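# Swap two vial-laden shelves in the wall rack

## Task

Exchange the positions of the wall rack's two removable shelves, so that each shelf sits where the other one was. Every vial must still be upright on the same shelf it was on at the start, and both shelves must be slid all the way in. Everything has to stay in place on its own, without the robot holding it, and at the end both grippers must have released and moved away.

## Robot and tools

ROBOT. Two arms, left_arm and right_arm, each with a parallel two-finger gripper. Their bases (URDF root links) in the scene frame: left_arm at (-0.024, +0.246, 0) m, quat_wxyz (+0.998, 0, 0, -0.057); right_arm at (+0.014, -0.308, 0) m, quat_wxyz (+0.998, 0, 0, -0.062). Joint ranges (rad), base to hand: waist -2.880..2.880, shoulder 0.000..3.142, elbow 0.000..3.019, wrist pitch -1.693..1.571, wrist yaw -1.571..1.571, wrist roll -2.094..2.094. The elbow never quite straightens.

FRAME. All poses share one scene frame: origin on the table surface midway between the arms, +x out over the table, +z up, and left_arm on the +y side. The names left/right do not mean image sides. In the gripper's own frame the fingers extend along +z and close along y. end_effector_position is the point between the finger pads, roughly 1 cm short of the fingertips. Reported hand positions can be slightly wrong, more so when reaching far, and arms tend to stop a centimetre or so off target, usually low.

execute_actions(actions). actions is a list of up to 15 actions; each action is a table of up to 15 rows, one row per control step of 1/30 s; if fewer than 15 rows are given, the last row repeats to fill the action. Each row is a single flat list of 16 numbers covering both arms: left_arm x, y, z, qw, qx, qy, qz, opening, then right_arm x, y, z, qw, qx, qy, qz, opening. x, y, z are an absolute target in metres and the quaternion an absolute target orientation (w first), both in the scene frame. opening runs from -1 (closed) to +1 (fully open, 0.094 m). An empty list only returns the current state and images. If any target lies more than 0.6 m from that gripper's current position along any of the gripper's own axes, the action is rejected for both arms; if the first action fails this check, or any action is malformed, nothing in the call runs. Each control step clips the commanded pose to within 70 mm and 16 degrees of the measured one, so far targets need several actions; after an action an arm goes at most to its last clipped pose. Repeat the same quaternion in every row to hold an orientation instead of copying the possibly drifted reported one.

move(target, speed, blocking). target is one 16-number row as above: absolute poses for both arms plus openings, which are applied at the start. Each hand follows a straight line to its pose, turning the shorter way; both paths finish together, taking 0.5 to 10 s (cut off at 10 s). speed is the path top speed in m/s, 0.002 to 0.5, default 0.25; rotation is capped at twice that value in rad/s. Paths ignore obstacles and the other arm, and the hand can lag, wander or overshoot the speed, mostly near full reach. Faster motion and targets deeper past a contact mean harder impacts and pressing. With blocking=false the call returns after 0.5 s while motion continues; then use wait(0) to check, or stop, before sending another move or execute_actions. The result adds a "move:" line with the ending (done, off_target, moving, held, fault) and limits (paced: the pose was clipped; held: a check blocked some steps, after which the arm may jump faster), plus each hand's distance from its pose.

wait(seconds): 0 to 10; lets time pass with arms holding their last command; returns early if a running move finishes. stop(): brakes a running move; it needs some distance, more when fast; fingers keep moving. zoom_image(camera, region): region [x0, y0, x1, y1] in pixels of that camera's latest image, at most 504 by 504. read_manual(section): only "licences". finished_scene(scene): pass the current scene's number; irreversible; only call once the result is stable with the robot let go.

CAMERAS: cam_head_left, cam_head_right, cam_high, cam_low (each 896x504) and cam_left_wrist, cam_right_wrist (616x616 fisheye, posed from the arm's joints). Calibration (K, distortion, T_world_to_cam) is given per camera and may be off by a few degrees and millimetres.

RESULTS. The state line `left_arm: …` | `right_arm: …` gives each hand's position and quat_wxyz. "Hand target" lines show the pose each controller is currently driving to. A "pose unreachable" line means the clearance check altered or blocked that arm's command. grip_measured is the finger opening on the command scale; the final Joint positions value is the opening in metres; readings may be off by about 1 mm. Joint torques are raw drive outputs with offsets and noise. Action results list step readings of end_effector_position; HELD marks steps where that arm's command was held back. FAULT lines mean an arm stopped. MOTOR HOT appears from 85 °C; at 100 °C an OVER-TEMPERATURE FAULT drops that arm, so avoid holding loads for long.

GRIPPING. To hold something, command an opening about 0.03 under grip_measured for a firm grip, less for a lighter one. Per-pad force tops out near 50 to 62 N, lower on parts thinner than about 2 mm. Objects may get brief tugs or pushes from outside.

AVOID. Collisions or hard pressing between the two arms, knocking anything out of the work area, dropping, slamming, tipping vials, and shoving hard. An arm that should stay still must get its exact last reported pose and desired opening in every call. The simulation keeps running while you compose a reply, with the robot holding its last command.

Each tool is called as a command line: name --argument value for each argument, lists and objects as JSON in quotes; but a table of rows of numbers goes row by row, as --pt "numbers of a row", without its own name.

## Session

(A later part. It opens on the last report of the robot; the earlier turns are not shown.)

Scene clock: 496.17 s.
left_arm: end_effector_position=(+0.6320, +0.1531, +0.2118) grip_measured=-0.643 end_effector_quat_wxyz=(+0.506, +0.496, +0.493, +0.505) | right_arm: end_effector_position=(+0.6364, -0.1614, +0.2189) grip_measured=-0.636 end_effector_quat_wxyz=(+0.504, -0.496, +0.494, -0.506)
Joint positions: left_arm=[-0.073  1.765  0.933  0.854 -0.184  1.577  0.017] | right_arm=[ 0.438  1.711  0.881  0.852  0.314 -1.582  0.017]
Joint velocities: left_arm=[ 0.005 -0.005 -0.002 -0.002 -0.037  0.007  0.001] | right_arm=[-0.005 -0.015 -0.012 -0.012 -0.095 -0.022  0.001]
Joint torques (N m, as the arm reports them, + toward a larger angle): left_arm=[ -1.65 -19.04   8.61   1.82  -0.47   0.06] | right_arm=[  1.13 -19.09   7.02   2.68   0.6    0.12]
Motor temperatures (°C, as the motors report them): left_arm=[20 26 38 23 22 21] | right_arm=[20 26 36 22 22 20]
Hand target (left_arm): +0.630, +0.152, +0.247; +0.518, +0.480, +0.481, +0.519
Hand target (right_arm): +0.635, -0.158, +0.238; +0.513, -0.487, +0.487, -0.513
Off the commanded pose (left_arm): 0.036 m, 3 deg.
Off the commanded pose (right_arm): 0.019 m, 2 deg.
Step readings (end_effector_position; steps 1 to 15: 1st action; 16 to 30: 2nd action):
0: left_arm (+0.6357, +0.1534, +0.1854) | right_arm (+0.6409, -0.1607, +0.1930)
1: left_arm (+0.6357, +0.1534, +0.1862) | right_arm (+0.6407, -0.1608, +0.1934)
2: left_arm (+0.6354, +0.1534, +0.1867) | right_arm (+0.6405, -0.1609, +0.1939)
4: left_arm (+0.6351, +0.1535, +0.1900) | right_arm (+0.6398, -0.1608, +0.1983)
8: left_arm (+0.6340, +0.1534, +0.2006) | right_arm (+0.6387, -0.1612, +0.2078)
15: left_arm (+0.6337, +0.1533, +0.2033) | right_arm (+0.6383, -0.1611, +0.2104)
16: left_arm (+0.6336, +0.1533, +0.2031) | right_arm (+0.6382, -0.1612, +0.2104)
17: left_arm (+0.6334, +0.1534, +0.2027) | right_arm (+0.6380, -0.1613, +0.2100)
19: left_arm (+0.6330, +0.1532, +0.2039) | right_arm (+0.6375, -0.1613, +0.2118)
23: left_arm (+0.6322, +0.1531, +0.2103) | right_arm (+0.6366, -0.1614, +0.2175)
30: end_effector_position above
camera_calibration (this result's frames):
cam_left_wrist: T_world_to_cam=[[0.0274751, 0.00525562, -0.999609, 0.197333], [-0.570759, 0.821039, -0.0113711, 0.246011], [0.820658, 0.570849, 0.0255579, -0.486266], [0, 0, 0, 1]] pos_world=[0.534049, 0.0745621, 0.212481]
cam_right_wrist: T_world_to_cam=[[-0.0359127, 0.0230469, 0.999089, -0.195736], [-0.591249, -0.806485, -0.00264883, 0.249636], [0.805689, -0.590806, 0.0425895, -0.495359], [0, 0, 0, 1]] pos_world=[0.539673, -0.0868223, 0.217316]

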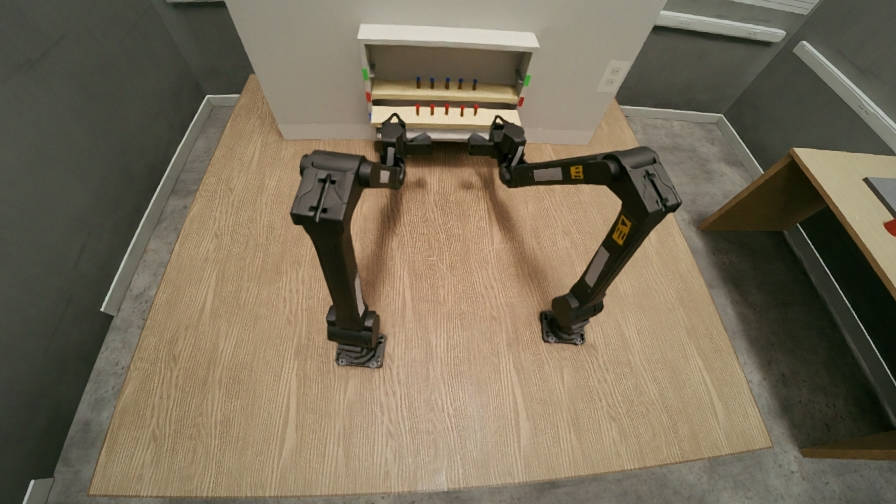

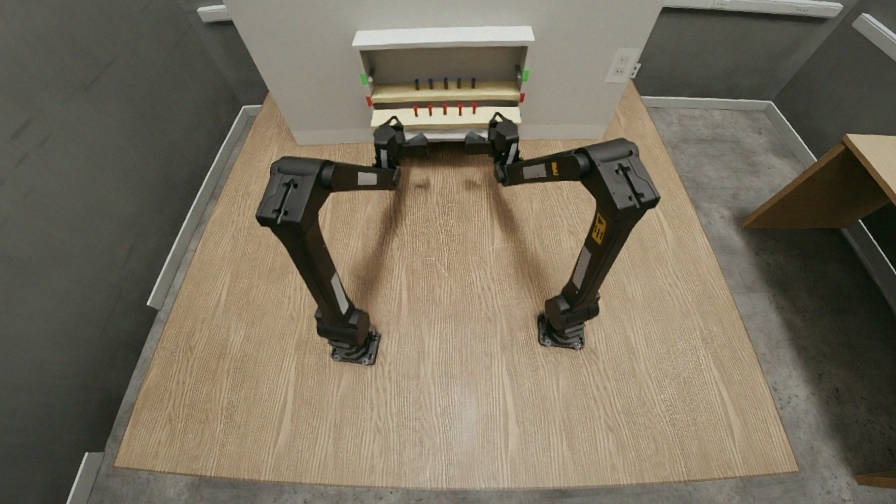

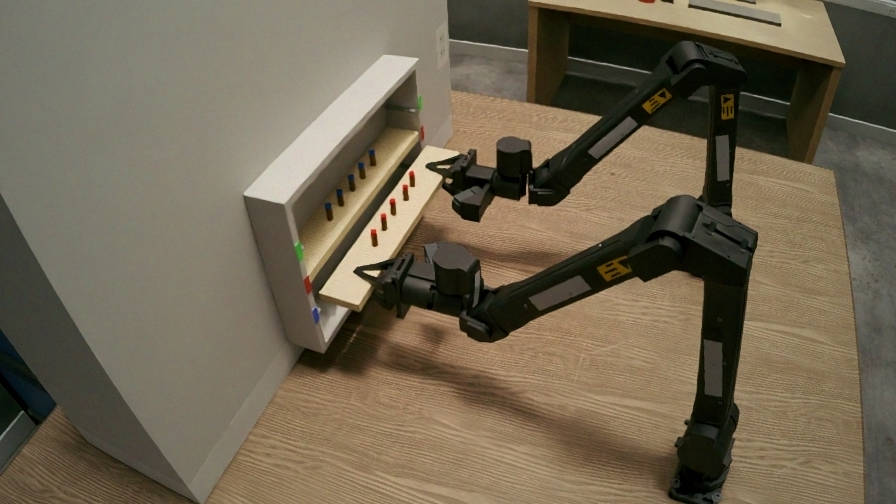

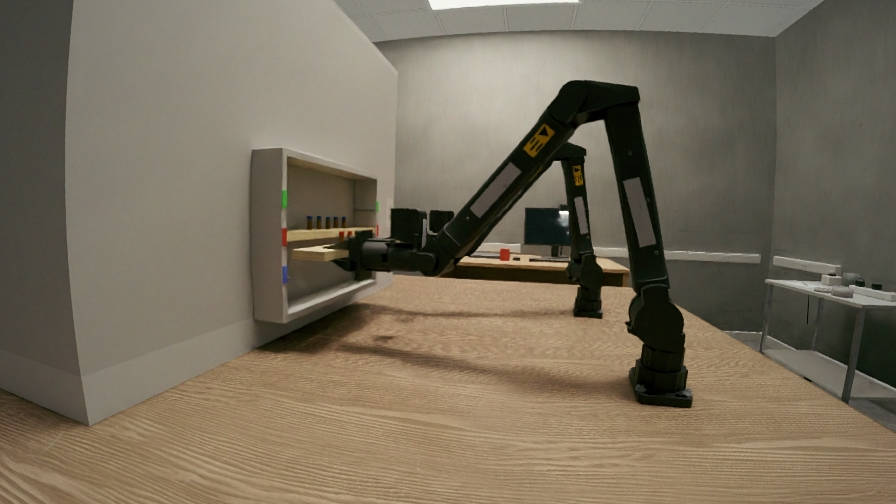

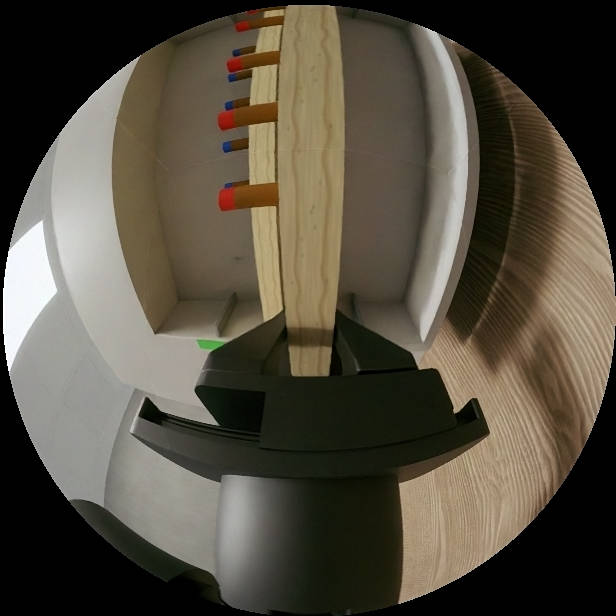

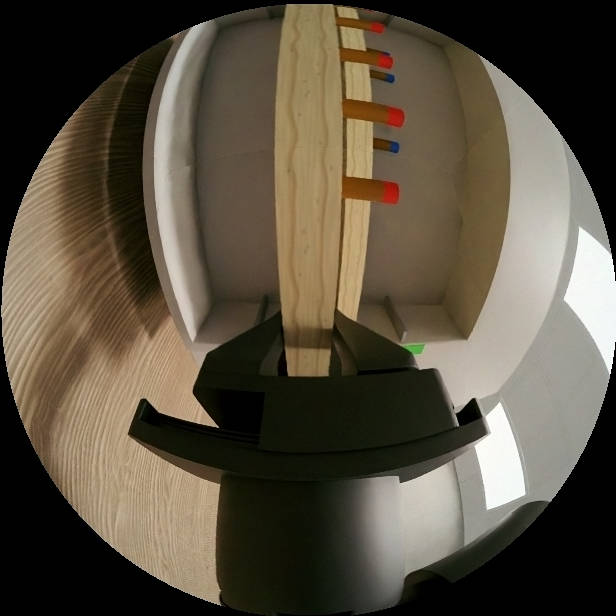

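execute_actions --actions '[[[0.627,0.152,0.258,0.516,0.484,0.484,0.516,-0.68,0.632,-0.158,0.248,0.511,-0.489,0.489,-0.511,-0.68]],[[0.624,0.152,0.270,0.515,0.485,0.485,0.515,-0.68,0.629,-0.158,0.260,0.510,-0.490,0.490,-0.510,-0.68]],[[0.620,0.152,0.283,0.515,0.485,0.485,0.515,-0.68,0.625,-0.158,0.273,0.510,-0.490,0.490,-0.510,-0.68]],[[0.616,0.152,0.296,0.515,0.485,0.485,0.515,-0.68,0.621,-0.158,0.286,0.510,-0.490,0.490,-0.510,-0.68]],[[0.611,0.152,0.309,0.515,0.485,0.485,0.515,-0.68,0.616,-0.158,0.299,0.510,-0.490,0.490,-0.510,-0.68]]]'

Scene clock: 508.10 s.
left_arm: end_effector_position=(+0.6136, +0.1519, +0.2709) grip_measured=-0.643 end_effector_quat_wxyz=(+0.501, +0.502, +0.498, +0.499) | right_arm: end_effector_position=(+0.6161, -0.1632, +0.2781) grip_measured=-0.636 end_effector_quat_wxyz=(+0.499, -0.500, +0.497, -0.504)
Joint positions: left_arm=[-0.082  1.6    0.933  0.667 -0.19   1.573  0.017] | right_arm=[ 0.45   1.54   0.881  0.665  0.329 -1.58   0.017]
Joint velocities: left_arm=[-0.015 -0.015 -0.012 -0.002 -0.051 -0.066 -0.001] | right_arm=[-0.005 -0.015  0.002 -0.007 -0.007 -0.007 -0.   ]
Joint torques (N m, as the arm reports them, + toward a larger angle): left_arm=[ -1.7  -17.31  10.29   1.77  -0.53   0.06] | right_arm=[  1.14 -16.23   8.72   2.62   0.52   0.12]
Motor temperatures (°C, as the motors report them): left_arm=[20 26 38 23 22 21] | right_arm=[20 26 36 22 22 20]
Hand target (left_arm): +0.610, +0.152, +0.308; +0.515, +0.485, +0.485, +0.515
Hand target (right_arm): +0.615, -0.158, +0.299; +0.510, -0.490, +0.490, -0.510
Off the commanded pose (left_arm): 0.038 m, 3 deg.
Off the commanded pose (right_arm): 0.022 m, 2 deg.
Step readings (end_effector_position; steps 1 to 15: 1st action; 16 to 30: 2nd action; 31 to 45: 3rd action; 46 to 60: 4th action; 61 to 75: 5th action):
0: left_arm (+0.6320, +0.1531, +0.2117) | right_arm (+0.6364, -0.1614, +0.2189)
1: left_arm (+0.6318, +0.1532, +0.2110) | right_arm (+0.6362, -0.1614, +0.2186)
2: left_arm (+0.6315, +0.1530, +0.2104) | right_arm (+0.6358, -0.1616, +0.2182)
4: left_arm (+0.6309, +0.1532, +0.2120) | right_arm (+0.6350, -0.1615, +0.2201)
8: left_arm (+0.6294, +0.1530, +0.2210) | right_arm (+0.6336, -0.1615, +0.2281)
15: left_arm (+0.6290, +0.1531, +0.2231) | right_arm (+0.6332, -0.1617, +0.2303)
16: left_arm (+0.6289, +0.1531, +0.2228) | right_arm (+0.6329, -0.1616, +0.2300)
17: left_arm (+0.6285, +0.1530, +0.2222) | right_arm (+0.6325, -0.1616, +0.2296)
19: left_arm (+0.6279, +0.1530, +0.2235) | right_arm (+0.6316, -0.1618, +0.2318)
23: left_arm (+0.6264, +0.1527, +0.2317) | right_arm (+0.6302, -0.1621, +0.2392)
30: left_arm (+0.6260, +0.1529, +0.2337) | right_arm (+0.6298, -0.1622, +0.2410)
31: left_arm (+0.6258, +0.1527, +0.2334) | right_arm (+0.6295, -0.1621, +0.2409)
32: left_arm (+0.6254, +0.1527, +0.2331) | right_arm (+0.6290, -0.1622, +0.2409)
34: left_arm (+0.6246, +0.1528, +0.2352) | right_arm (+0.6279, -0.1623, +0.2434)
38: left_arm (+0.6228, +0.1526, +0.2443) | right_arm (+0.6261, -0.1624, +0.2516)
45: left_arm (+0.6222, +0.1525, +0.2466) | right_arm (+0.6256, -0.1624, +0.2538)
46: left_arm (+0.6221, +0.1526, +0.2461) | right_arm (+0.6253, -0.1625, +0.2537)
47: left_arm (+0.6216, +0.1525, +0.2457) | right_arm (+0.6248, -0.1626, +0.2535)
49: left_arm (+0.6207, +0.1525, +0.2474) | right_arm (+0.6236, -0.1627, +0.2558)
53: left_arm (+0.6188, +0.1521, +0.2561) | right_arm (+0.6218, -0.1628, +0.2634)
60: left_arm (+0.6183, +0.1523, +0.2581) | right_arm (+0.6212, -0.1628, +0.2654)
61: left_arm (+0.6180, +0.1523, +0.2579) | right_arm (+0.6209, -0.1631, +0.2653)
62: left_arm (+0.6176, +0.1522, +0.2575) | right_arm (+0.6203, -0.1630, +0.2650)
64: left_arm (+0.6165, +0.1521, +0.2594) | right_arm (+0.6189, -0.1630, +0.2676)
68: left_arm (+0.6143, +0.1520, +0.2687) | right_arm (+0.6167, -0.1633, +0.2759)
75: end_effector_position above
camera_calibration (this result's frames):
cam_left_wrist: T_world_to_cam=[[0.00686427, 0.00531268, -0.999962, 0.269705], [-0.568643, 0.822584, 0.000466828, 0.232478], [0.822556, 0.568618, 0.00866745, -0.468259], [0, 0, 0, 1]] pos_world=[0.515515, 0.073595, 0.273645]
cam_right_wrist: T_world_to_cam=[[-0.020198, 0.0269808, 0.999432, -0.264661], [-0.594254, -0.804219, 0.00970125, 0.235113], [0.804024, -0.59372, 0.0322771, -0.47916], [0, 0, 0, 1]] pos_world=[0.519628, -0.0882643, 0.277696]

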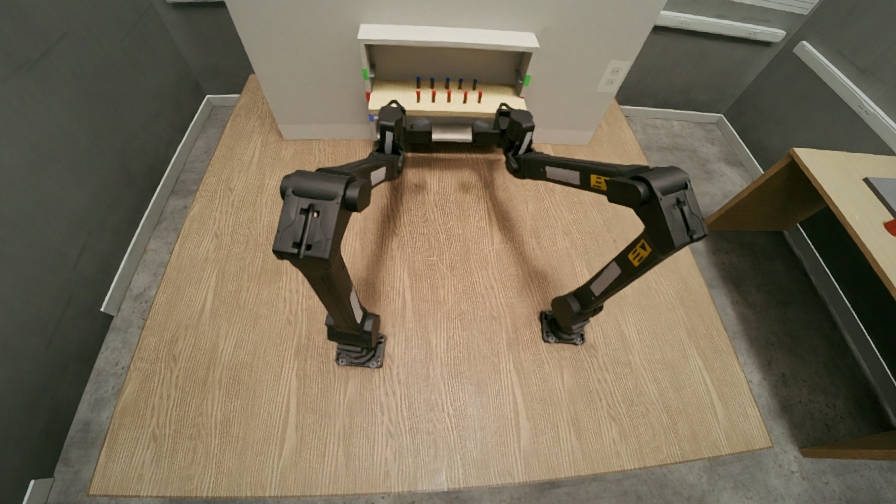

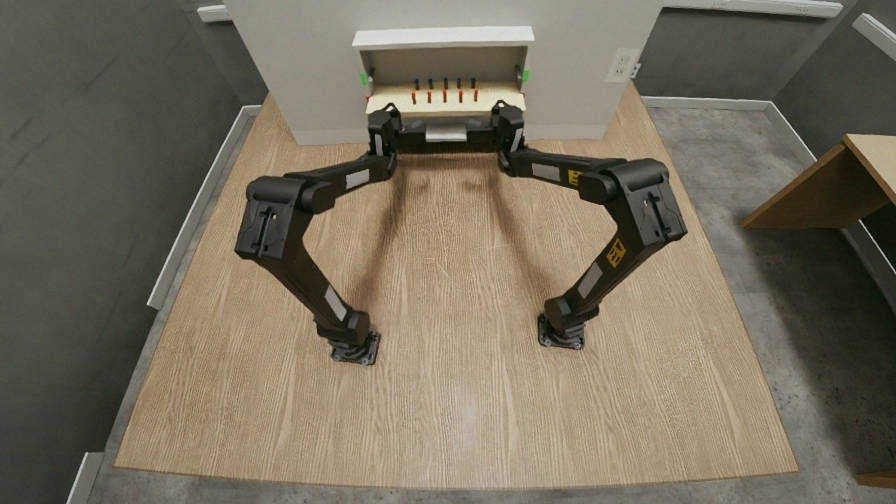

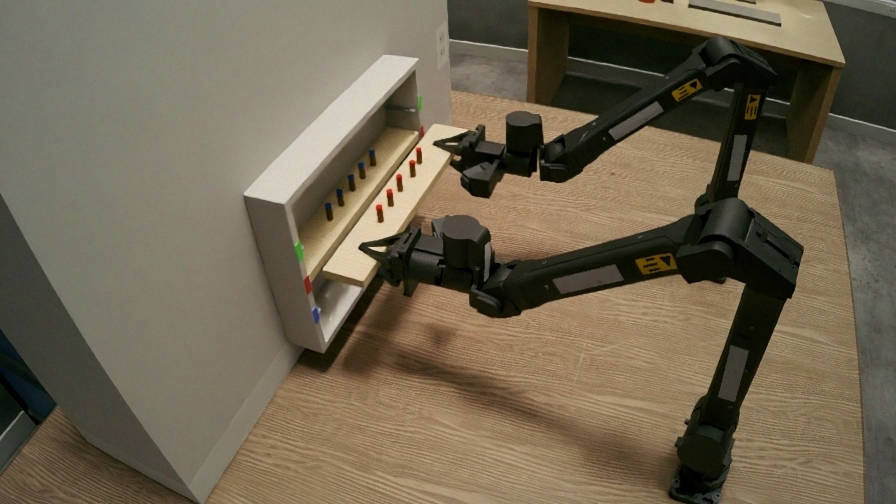

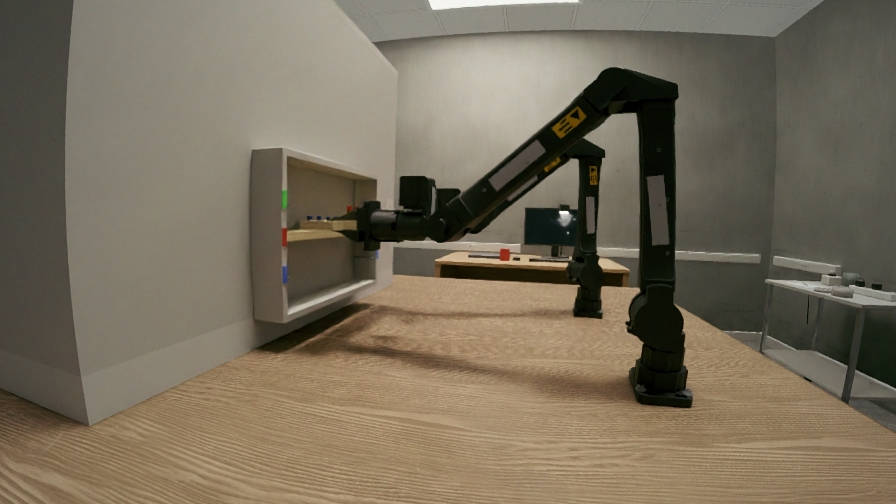

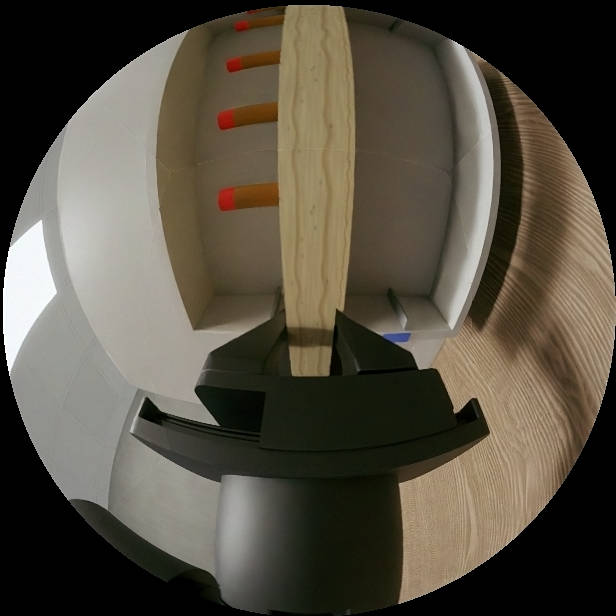

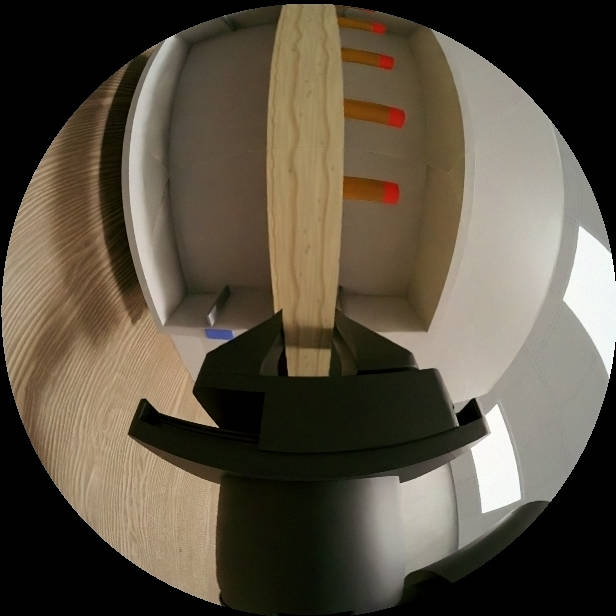

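execute_actions --actions '[[[0.606,0.152,0.322,0.515,0.485,0.485,0.515,-0.68,0.611,-0.158,0.312,0.510,-0.490,0.490,-0.510,-0.68]],[[0.601,0.152,0.334,0.515,0.485,0.485,0.515,-0.68,0.606,-0.158,0.324,0.510,-0.490,0.490,-0.510,-0.68]],[[0.613,0.154,0.340,0.518,0.482,0.482,0.518,-0.68,0.617,-0.161,0.336,0.515,-0.485,0.485,-0.515,-0.68]],[[0.625,0.155,0.347,0.521,0.479,0.479,0.521,-0.68,0.628,-0.163,0.348,0.520,-0.480,0.480,-0.520,-0.68]]]'

Scene clock: 521.20 s.
left_arm: end_effector_position=(+0.6043, +0.1520, +0.2932) grip_measured=-0.643 end_effector_quat_wxyz=(+0.500, +0.504, +0.498, +0.497) | right_arm: end_effector_position=(+0.6072, -0.1632, +0.3014) grip_measured=-0.636 end_effector_quat_wxyz=(+0.499, -0.503, +0.497, -0.501)
Joint positions: left_arm=[-0.085  1.537  0.934  0.598 -0.189  1.573  0.017] | right_arm=[ 0.453  1.476  0.887  0.589  0.324 -1.578  0.017]
Joint velocities: left_arm=[-0.015 -0.005 -0.017  0.012  0.022 -0.066 -0.   ] | right_arm=[-0.005 -0.024  0.007  0.007  0.066 -0.051 -0.001]
Joint torques (N m, as the arm reports them, + toward a larger angle): left_arm=[ -0.82 -14.27  16.06   1.7   -0.09   0.13] | right_arm=[ -0.48 -14.17  13.47   2.72  -0.13  -0.01]
Motor temperatures (°C, as the motors report them): left_arm=[20 26 39 23 22 21] | right_arm=[20 26 37 21 22 20]
Hand target (left_arm): +0.619, +0.156, +0.347; +0.520, +0.478, +0.478, +0.521
Hand target (right_arm): +0.623, -0.164, +0.348; +0.520, -0.479, +0.480, -0.520
Off the commanded pose (left_arm): 0.058 m, 5 deg.
Off the commanded pose (right_arm): 0.051 m, 5 deg.
Step readings (end_effector_position; steps 1 to 15: 1st action; 16 to 30: 2nd action; 31 to 45: 3rd action; 46 to 60: 4th action):
0: left_arm (+0.6136, +0.1519, +0.2709) | right_arm (+0.6161, -0.1632, +0.2781)
1: left_arm (+0.6133, +0.1520, +0.2706) | right_arm (+0.6158, -0.1635, +0.2779)
2: left_arm (+0.6128, +0.1519, +0.2702) | right_arm (+0.6151, -0.1634, +0.2777)
4: left_arm (+0.6117, +0.1518, +0.2717) | right_arm (+0.6136, -0.1635, +0.2796)
8: left_arm (+0.6094, +0.1518, +0.2804) | right_arm (+0.6114, -0.1638, +0.2875)
15: left_arm (+0.6087, +0.1517, +0.2824) | right_arm (+0.6108, -0.1638, +0.2894)
16: left_arm (+0.6084, +0.1518, +0.2822) | right_arm (+0.6104, -0.1638, +0.2893)
17: left_arm (+0.6079, +0.1517, +0.2817) | right_arm (+0.6097, -0.1637, +0.2890)
19: left_arm (+0.6067, +0.1517, +0.2834) | right_arm (+0.6082, -0.1638, +0.2909)
23: left_arm (+0.6045, +0.1516, +0.2912) | right_arm (+0.6060, -0.1642, +0.2981)
30: left_arm (+0.6038, +0.1515, +0.2929) | right_arm (+0.6054, -0.1641, +0.2997)
31: left_arm (+0.6038, +0.1515, +0.2929) | right_arm (+0.6054, -0.1639, +0.2997)
32: left_arm (+0.6038, +0.1515, +0.2929) | right_arm (+0.6054, -0.1638, +0.2997)
34: left_arm (+0.6038, +0.1515, +0.2929) | right_arm (+0.6054, -0.1638, +0.2996)
38: left_arm (+0.6038, +0.1515, +0.2929) | right_arm (+0.6054, -0.1638, +0.2996)
45: left_arm (+0.6038, +0.1515, +0.2929) | right_arm (+0.6054, -0.1638, +0.2996)
46: left_arm (+0.6039, +0.1516, +0.2928) | right_arm (+0.6056, -0.1634, +0.2997)
47: left_arm (+0.6040, +0.1519, +0.2926) | right_arm (+0.6061, -0.1634, +0.3003)
49: left_arm (+0.6040, +0.1518, +0.2926) | right_arm (+0.6069, -0.1634, +0.3010)
53: left_arm (+0.6043, +0.1520, +0.2932) | right_arm (+0.6072, -0.1632, +0.3014)
60: end_effector_position above
camera_calibration (this result's frames):
cam_left_wrist: T_world_to_cam=[[0.00089651, 0.00649361, -0.999979, 0.295505], [-0.566114, 0.824313, 0.00484534, 0.22403], [0.824327, 0.566097, 0.00441513, -0.460237], [0, 0, 0, 1]] pos_world=[0.505947, 0.0739489, 0.296445]
cam_right_wrist: T_world_to_cam=[[-0.015361, 0.0266623, 0.999526, -0.291155], [-0.587732, -0.808958, 0.0125465, 0.224042], [0.80891, -0.587261, 0.0280967, -0.473457], [0, 0, 0, 1]] pos_world=[0.510188, -0.0890395, 0.301509]

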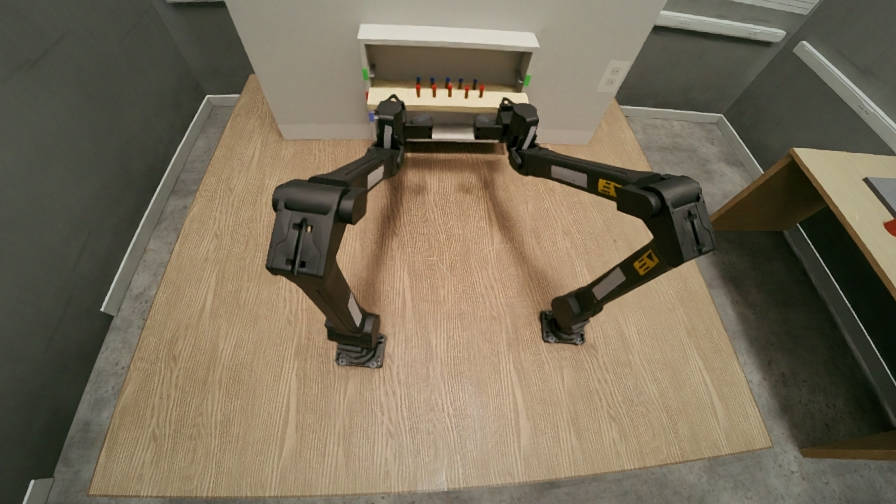

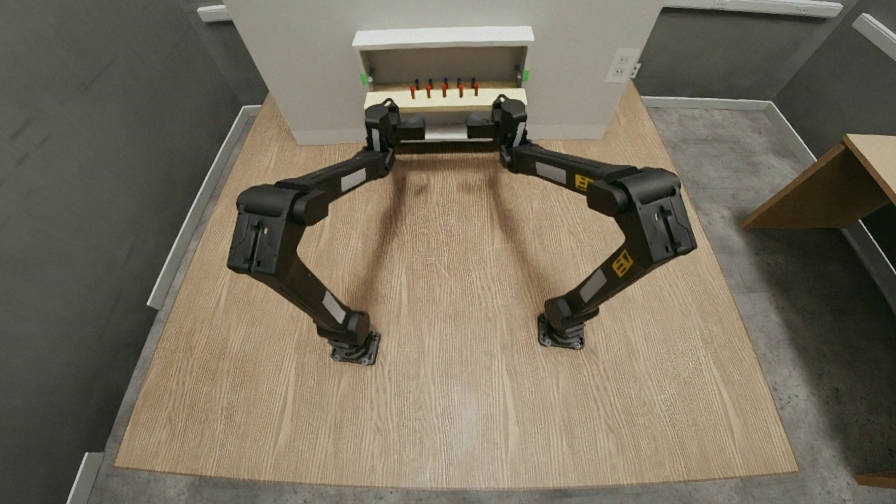

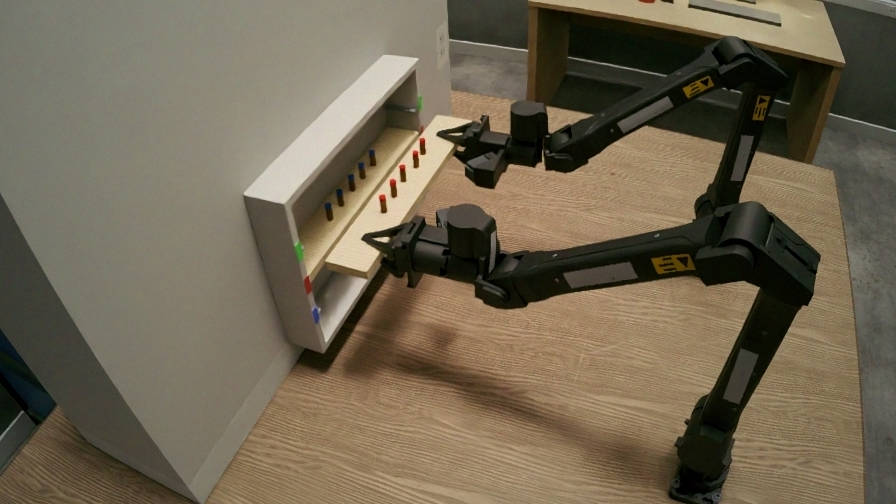

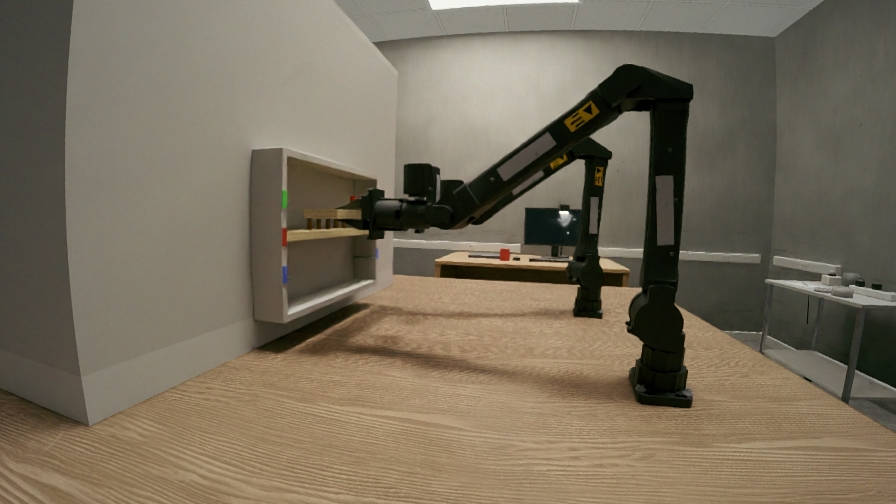

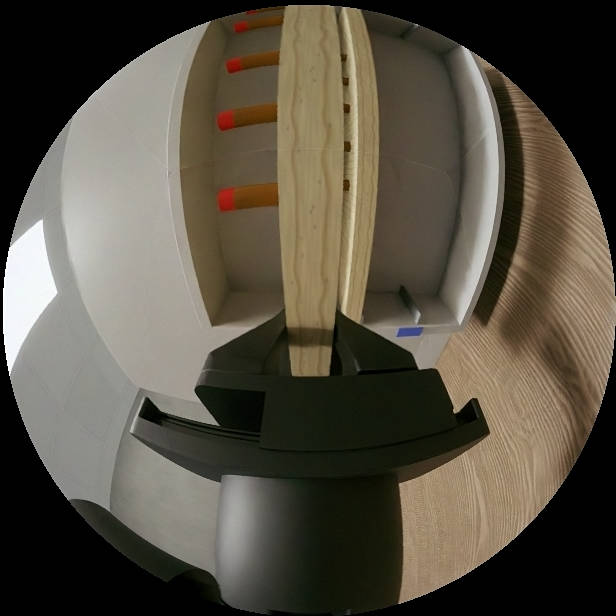

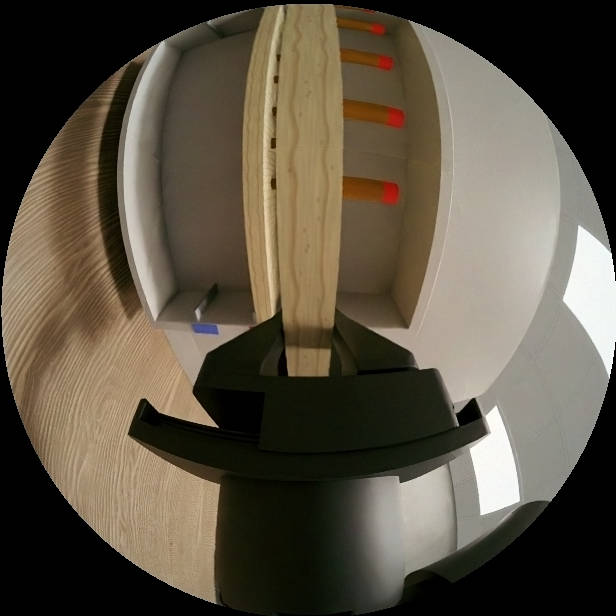

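At the elbow edge now. Elbow-climb steps.

execute_actions --actions '[[[0.632,0.155,0.356,0.522,0.478,0.478,0.522,-0.68,0.636,-0.1625,0.356,0.520,-0.480,0.480,-0.520,-0.68]],[[0.639,0.1555,0.365,0.522,0.478,0.478,0.522,-0.68,0.643,-0.1625,0.365,0.520,-0.480,0.480,-0.520,-0.68]],[[0.645,0.1555,0.374,0.522,0.478,0.478,0.522,-0.68,0.649,-0.1625,0.374,0.520,-0.480,0.480,-0.520,-0.68]]]'

Scene clock: 527.13 s.
left_arm: end_effector_position=(+0.6243, +0.1547, +0.3237) grip_measured=-0.643 end_effector_quat_wxyz=(+0.501, +0.501, +0.497, +0.502) | right_arm: end_effector_position=(+0.6296, -0.1607, +0.3302) grip_measured=-0.636 end_effector_quat_wxyz=(+0.503, -0.501, +0.495, -0.501)
Joint positions: left_arm=[-0.073  1.542  1.026  0.521 -0.184  1.577  0.017] | right_arm=[ 0.442  1.49   0.984  0.515  0.31  -1.579  0.017]
Joint velocities: left_arm=[-0.005  0.015  0.022 -0.007 -0.037  0.022 -0.001] | right_arm=[-0.005  0.024 -0.017 -0.027  0.037 -0.051  0.001]
Joint torques (N m, as the arm reports them, + toward a larger angle): left_arm=[ -1.1  -14.48  16.77   1.88   0.07   0.08] | right_arm=[ -0.32 -14.    13.76   2.64  -0.03  -0.02]
Motor temperatures (°C, as the motors report them): left_arm=[20 26 41 23 22 21] | right_arm=[20 26 40 21 22 20]
Hand target (left_arm): +0.639, +0.156, +0.374; +0.521, +0.477, +0.477, +0.522
Hand target (right_arm): +0.644, -0.164, +0.374; +0.519, -0.479, +0.480, -0.520
Off the commanded pose (left_arm): 0.054 m, 5 deg.
Off the commanded pose (right_arm): 0.048 m, 4 deg.
Step readings (end_effector_position; steps 1 to 15: 1st action; 16 to 30: 2nd action; 31 to 45: 3rd action):
0: left_arm (+0.6043, +0.1520, +0.2932) | right_arm (+0.6072, -0.1632, +0.3014)
1: left_arm (+0.6047, +0.1519, +0.2936) | right_arm (+0.6077, -0.1632, +0.3016)
2: left_arm (+0.6056, +0.1522, +0.2940) | right_arm (+0.6089, -0.1633, +0.3018)
4: left_arm (+0.6075, +0.1526, +0.2969) | right_arm (+0.6120, -0.1629, +0.3048)
8: left_arm (+0.6109, +0.1536, +0.3049) | right_arm (+0.6152, -0.1618, +0.3125)
15: left_arm (+0.6118, +0.1536, +0.3069) | right_arm (+0.6162, -0.1617, +0.3136)
16: left_arm (+0.6122, +0.1537, +0.3066) | right_arm (+0.6168, -0.1615, +0.3135)
17: left_arm (+0.6129, +0.1538, +0.3064) | right_arm (+0.6177, -0.1615, +0.3133)
19: left_arm (+0.6147, +0.1539, +0.3083) | right_arm (+0.6201, -0.1613, +0.3151)
23: left_arm (+0.6172, +0.1547, +0.3142) | right_arm (+0.6225, -0.1606, +0.3210)
30: left_arm (+0.6180, +0.1547, +0.3157) | right_arm (+0.6234, -0.1606, +0.3223)
31: left_arm (+0.6184, +0.1546, +0.3154) | right_arm (+0.6238, -0.1606, +0.3221)
32: left_arm (+0.6192, +0.1548, +0.3153) | right_arm (+0.6247, -0.1606, +0.3220)
34: left_arm (+0.6211, +0.1546, +0.3167) | right_arm (+0.6267, -0.1605, +0.3235)
38: left_arm (+0.6235, +0.1544, +0.3227) | right_arm (+0.6290, -0.1607, +0.3290)
45: end_effector_position above
camera_calibration (this result's frames):
cam_left_wrist: T_world_to_cam=[[0.0113533, 0.00830484, -0.999901, 0.319123], [-0.571475, 0.82062, 0.000327002, 0.238356], [0.820541, 0.571414, 0.0140628, -0.48005], [0, 0, 0, 1]] pos_world=[0.526492, 0.0760577, 0.325764]
cam_right_wrist: T_world_to_cam=[[-0.0237737, 0.0242504, 0.999423, -0.314769], [-0.585338, -0.810769, 0.00574913, 0.239333], [0.810441, -0.584864, 0.0334697, -0.493239], [0, 0, 0, 1]] pos_world=[0.532348, -0.0868007, 0.32972]

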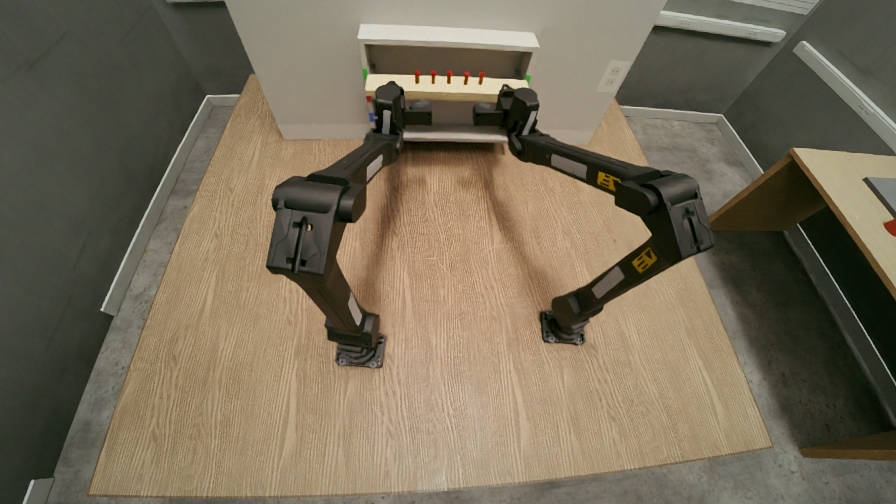

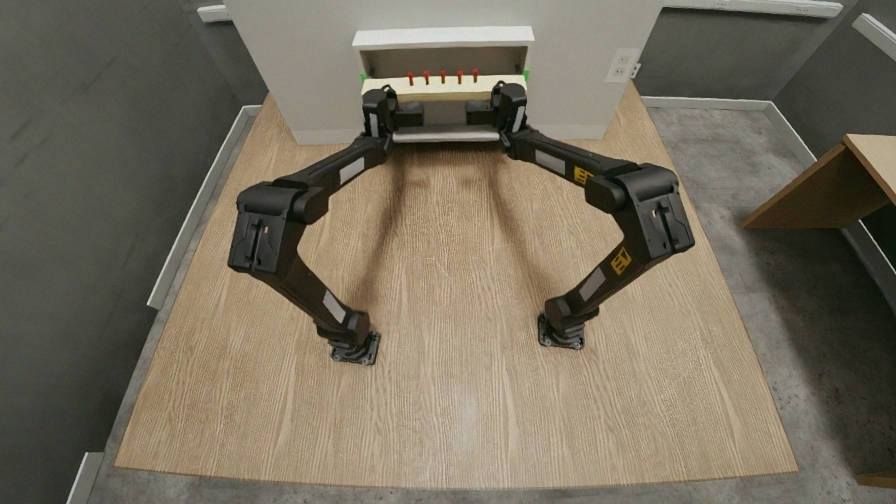

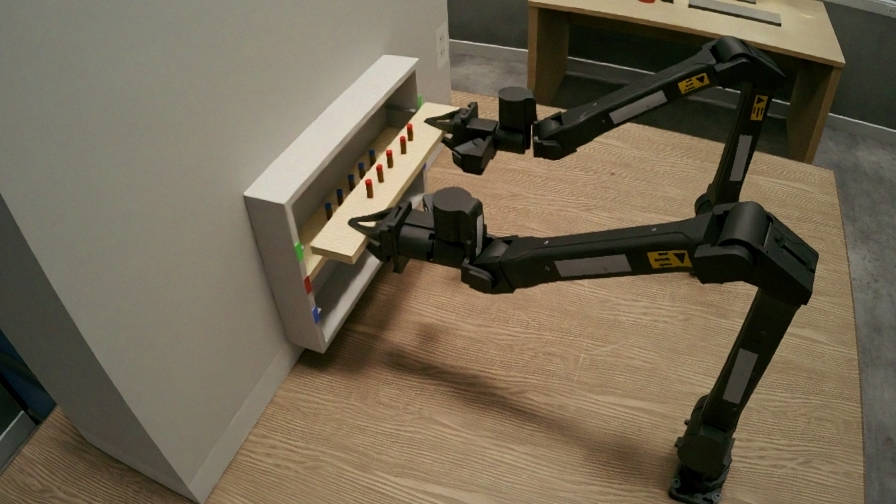

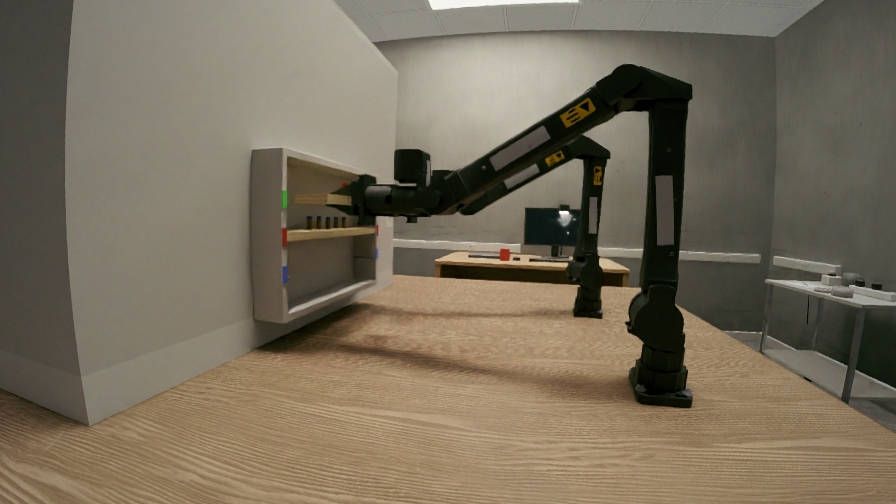

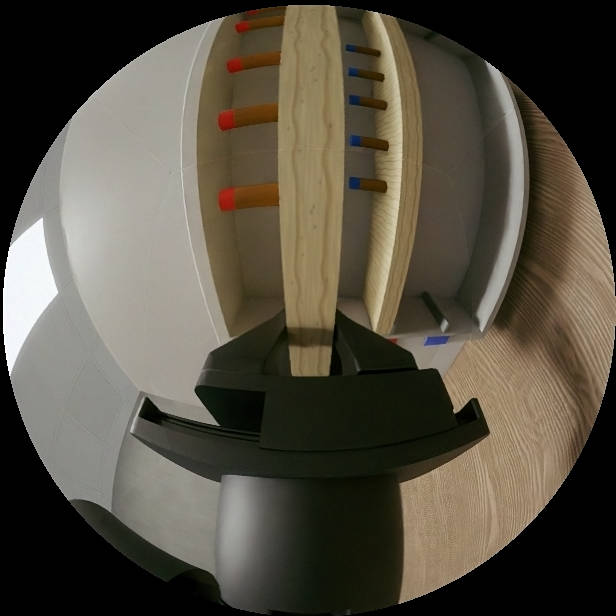

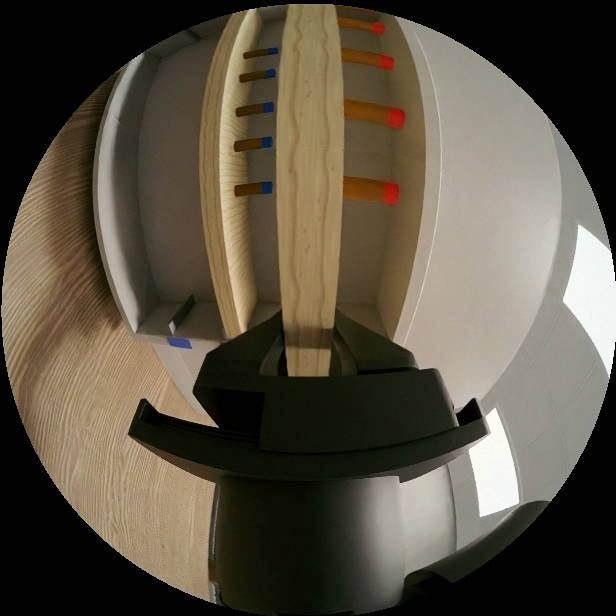

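execute_actions --actions '[[[0.652,0.155,0.383,0.522,0.478,0.478,0.522,-0.68,0.656,-0.164,0.383,0.520,-0.480,0.480,-0.520,-0.68]],[[0.661,0.155,0.388,0.522,0.478,0.478,0.522,-0.68,0.665,-0.164,0.388,0.520,-0.480,0.480,-0.520,-0.68]]]'

Scene clock: 534.20 s.
left_arm: end_effector_position=(+0.6411, +0.1536, +0.3341) grip_measured=-0.643 end_effector_quat_wxyz=(+0.499, +0.502, +0.498, +0.501) | right_arm: end_effector_position=(+0.6463, -0.1616, +0.3407) grip_measured=-0.636 end_effector_quat_wxyz=(+0.501, -0.503, +0.495, -0.500)
Joint positions: left_arm=[-0.069  1.567  1.09   0.477 -0.18   1.577  0.017] | right_arm=[ 0.429  1.513  1.045  0.471  0.297 -1.579  0.017]
Joint velocities: left_arm=[-0.005 -0.005  0.017 -0.007  0.066 -0.095 -0.   ] | right_arm=[ 0.015 -0.015  0.007 -0.012 -0.022  0.037  0.   ]
Joint torques (N m, as the arm reports them, + toward a larger angle): left_arm=[ -1.09 -14.91  17.05   1.78   0.08   0.07] | right_arm=[ -0.19 -14.75  13.97   2.6    0.    -0.01]
Motor temperatures (°C, as the motors report them): left_arm=[20 25 43 23 22 21] | right_arm=[20 25 42 21 22 20]
Hand target (left_arm): +0.655, +0.155, +0.388; +0.521, +0.478, +0.477, +0.522
Hand target (right_arm): +0.660, -0.165, +0.388; +0.519, -0.479, +0.480, -0.520
Off the commanded pose (left_arm): 0.057 m, 5 deg.
Off the commanded pose (right_arm): 0.051 m, 4 deg.
Step readings (end_effector_position; steps 1 to 15: 1st action; 16 to 30: 2nd action):
0: left_arm (+0.6246, +0.1547, +0.3226) | right_arm (+0.6298, -0.1606, +0.3294)
1: left_arm (+0.6250, +0.1545, +0.3228) | right_arm (+0.6303, -0.1606, +0.3293)
2: left_arm (+0.6259, +0.1547, +0.3229) | right_arm (+0.6314, -0.1606, +0.3295)
4: left_arm (+0.6282, +0.1542, +0.3250) | right_arm (+0.6337, -0.1610, +0.3317)
8: left_arm (+0.6310, +0.1537, +0.3313) | right_arm (+0.6363, -0.1616, +0.3376)
15: left_arm (+0.6319, +0.1538, +0.3320) | right_arm (+0.6370, -0.1616, +0.3387)
16: left_arm (+0.6325, +0.1536, +0.3315) | right_arm (+0.6377, -0.1614, +0.3385)
17: left_arm (+0.6338, +0.1537, +0.3314) | right_arm (+0.6391, -0.1614, +0.3383)
19: left_arm (+0.6373, +0.1536, +0.3325) | right_arm (+0.6428, -0.1615, +0.3392)
23: left_arm (+0.6410, +0.1536, +0.3340) | right_arm (+0.6463, -0.1616, +0.3407)
30: end_effector_position above
camera_calibration (this result's frames):
cam_left_wrist: T_world_to_cam=[[0.00648457, 0.0092245, -0.999936, 0.33237], [-0.571151, 0.820836, 0.00386838, 0.247435], [0.820819, 0.57109, 0.0105914, -0.492329], [0, 0, 0, 1]] pos_world=[0.543281, 0.0749949, 0.336606]
cam_right_wrist: T_world_to_cam=[[-0.0187166, 0.0259598, 0.999488, -0.32787], [-0.585298, -0.810755, 0.0100974, 0.246842], [0.810602, -0.58481, 0.0303688, -0.506709], [0, 0, 0, 1]] pos_world=[0.549079, -0.0876882, 0.340597]

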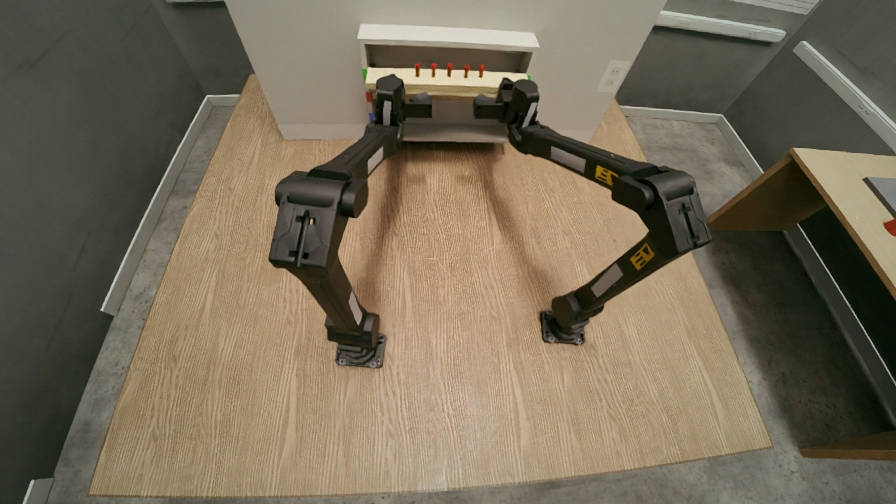

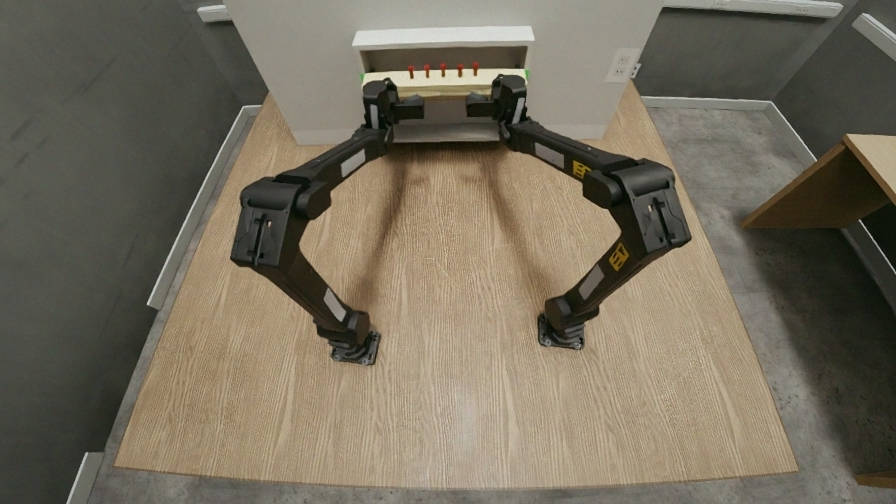

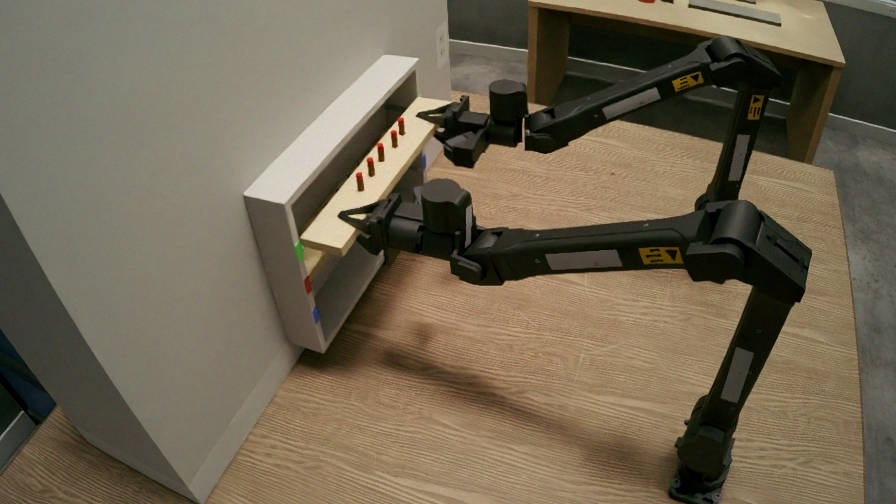

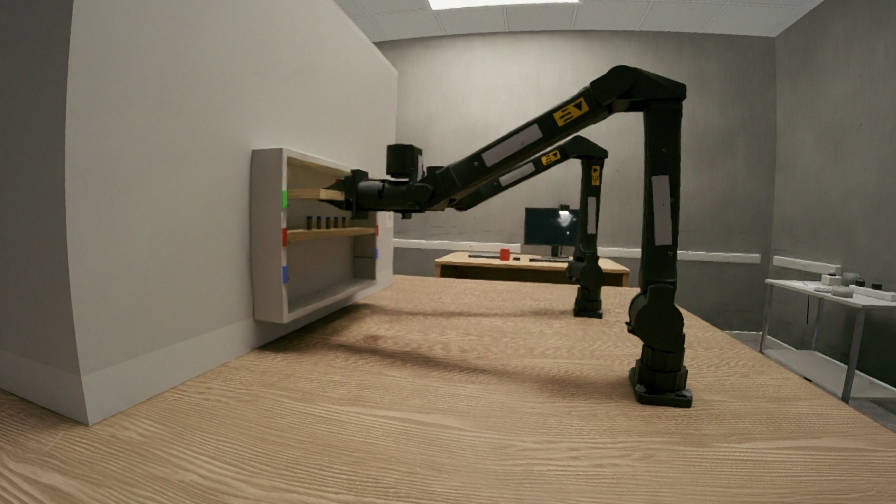

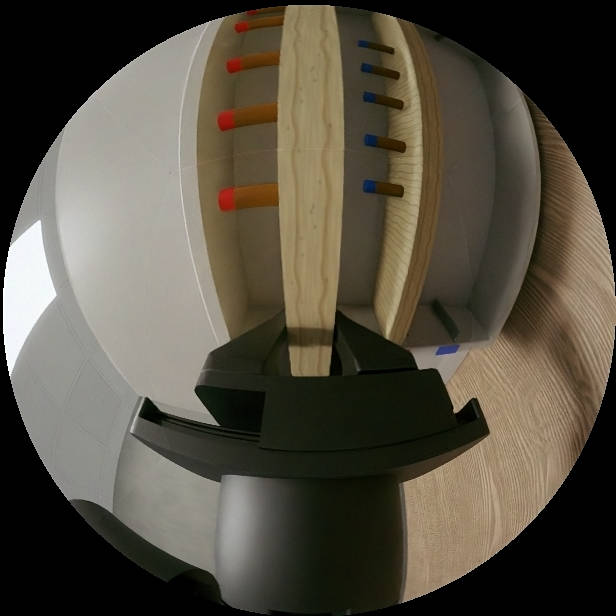

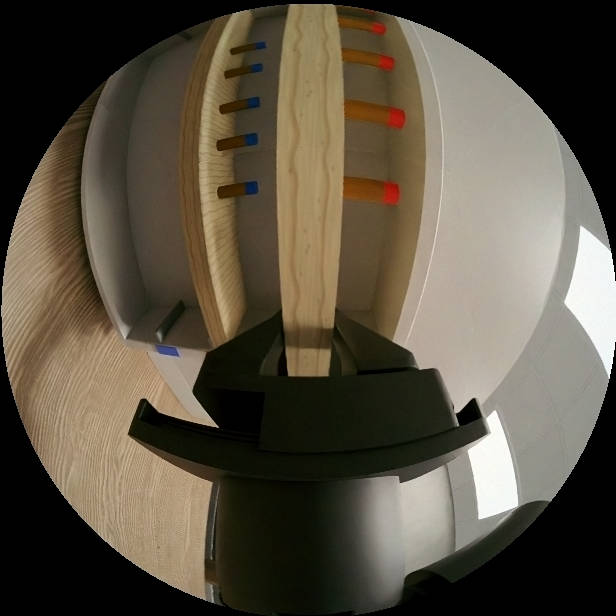

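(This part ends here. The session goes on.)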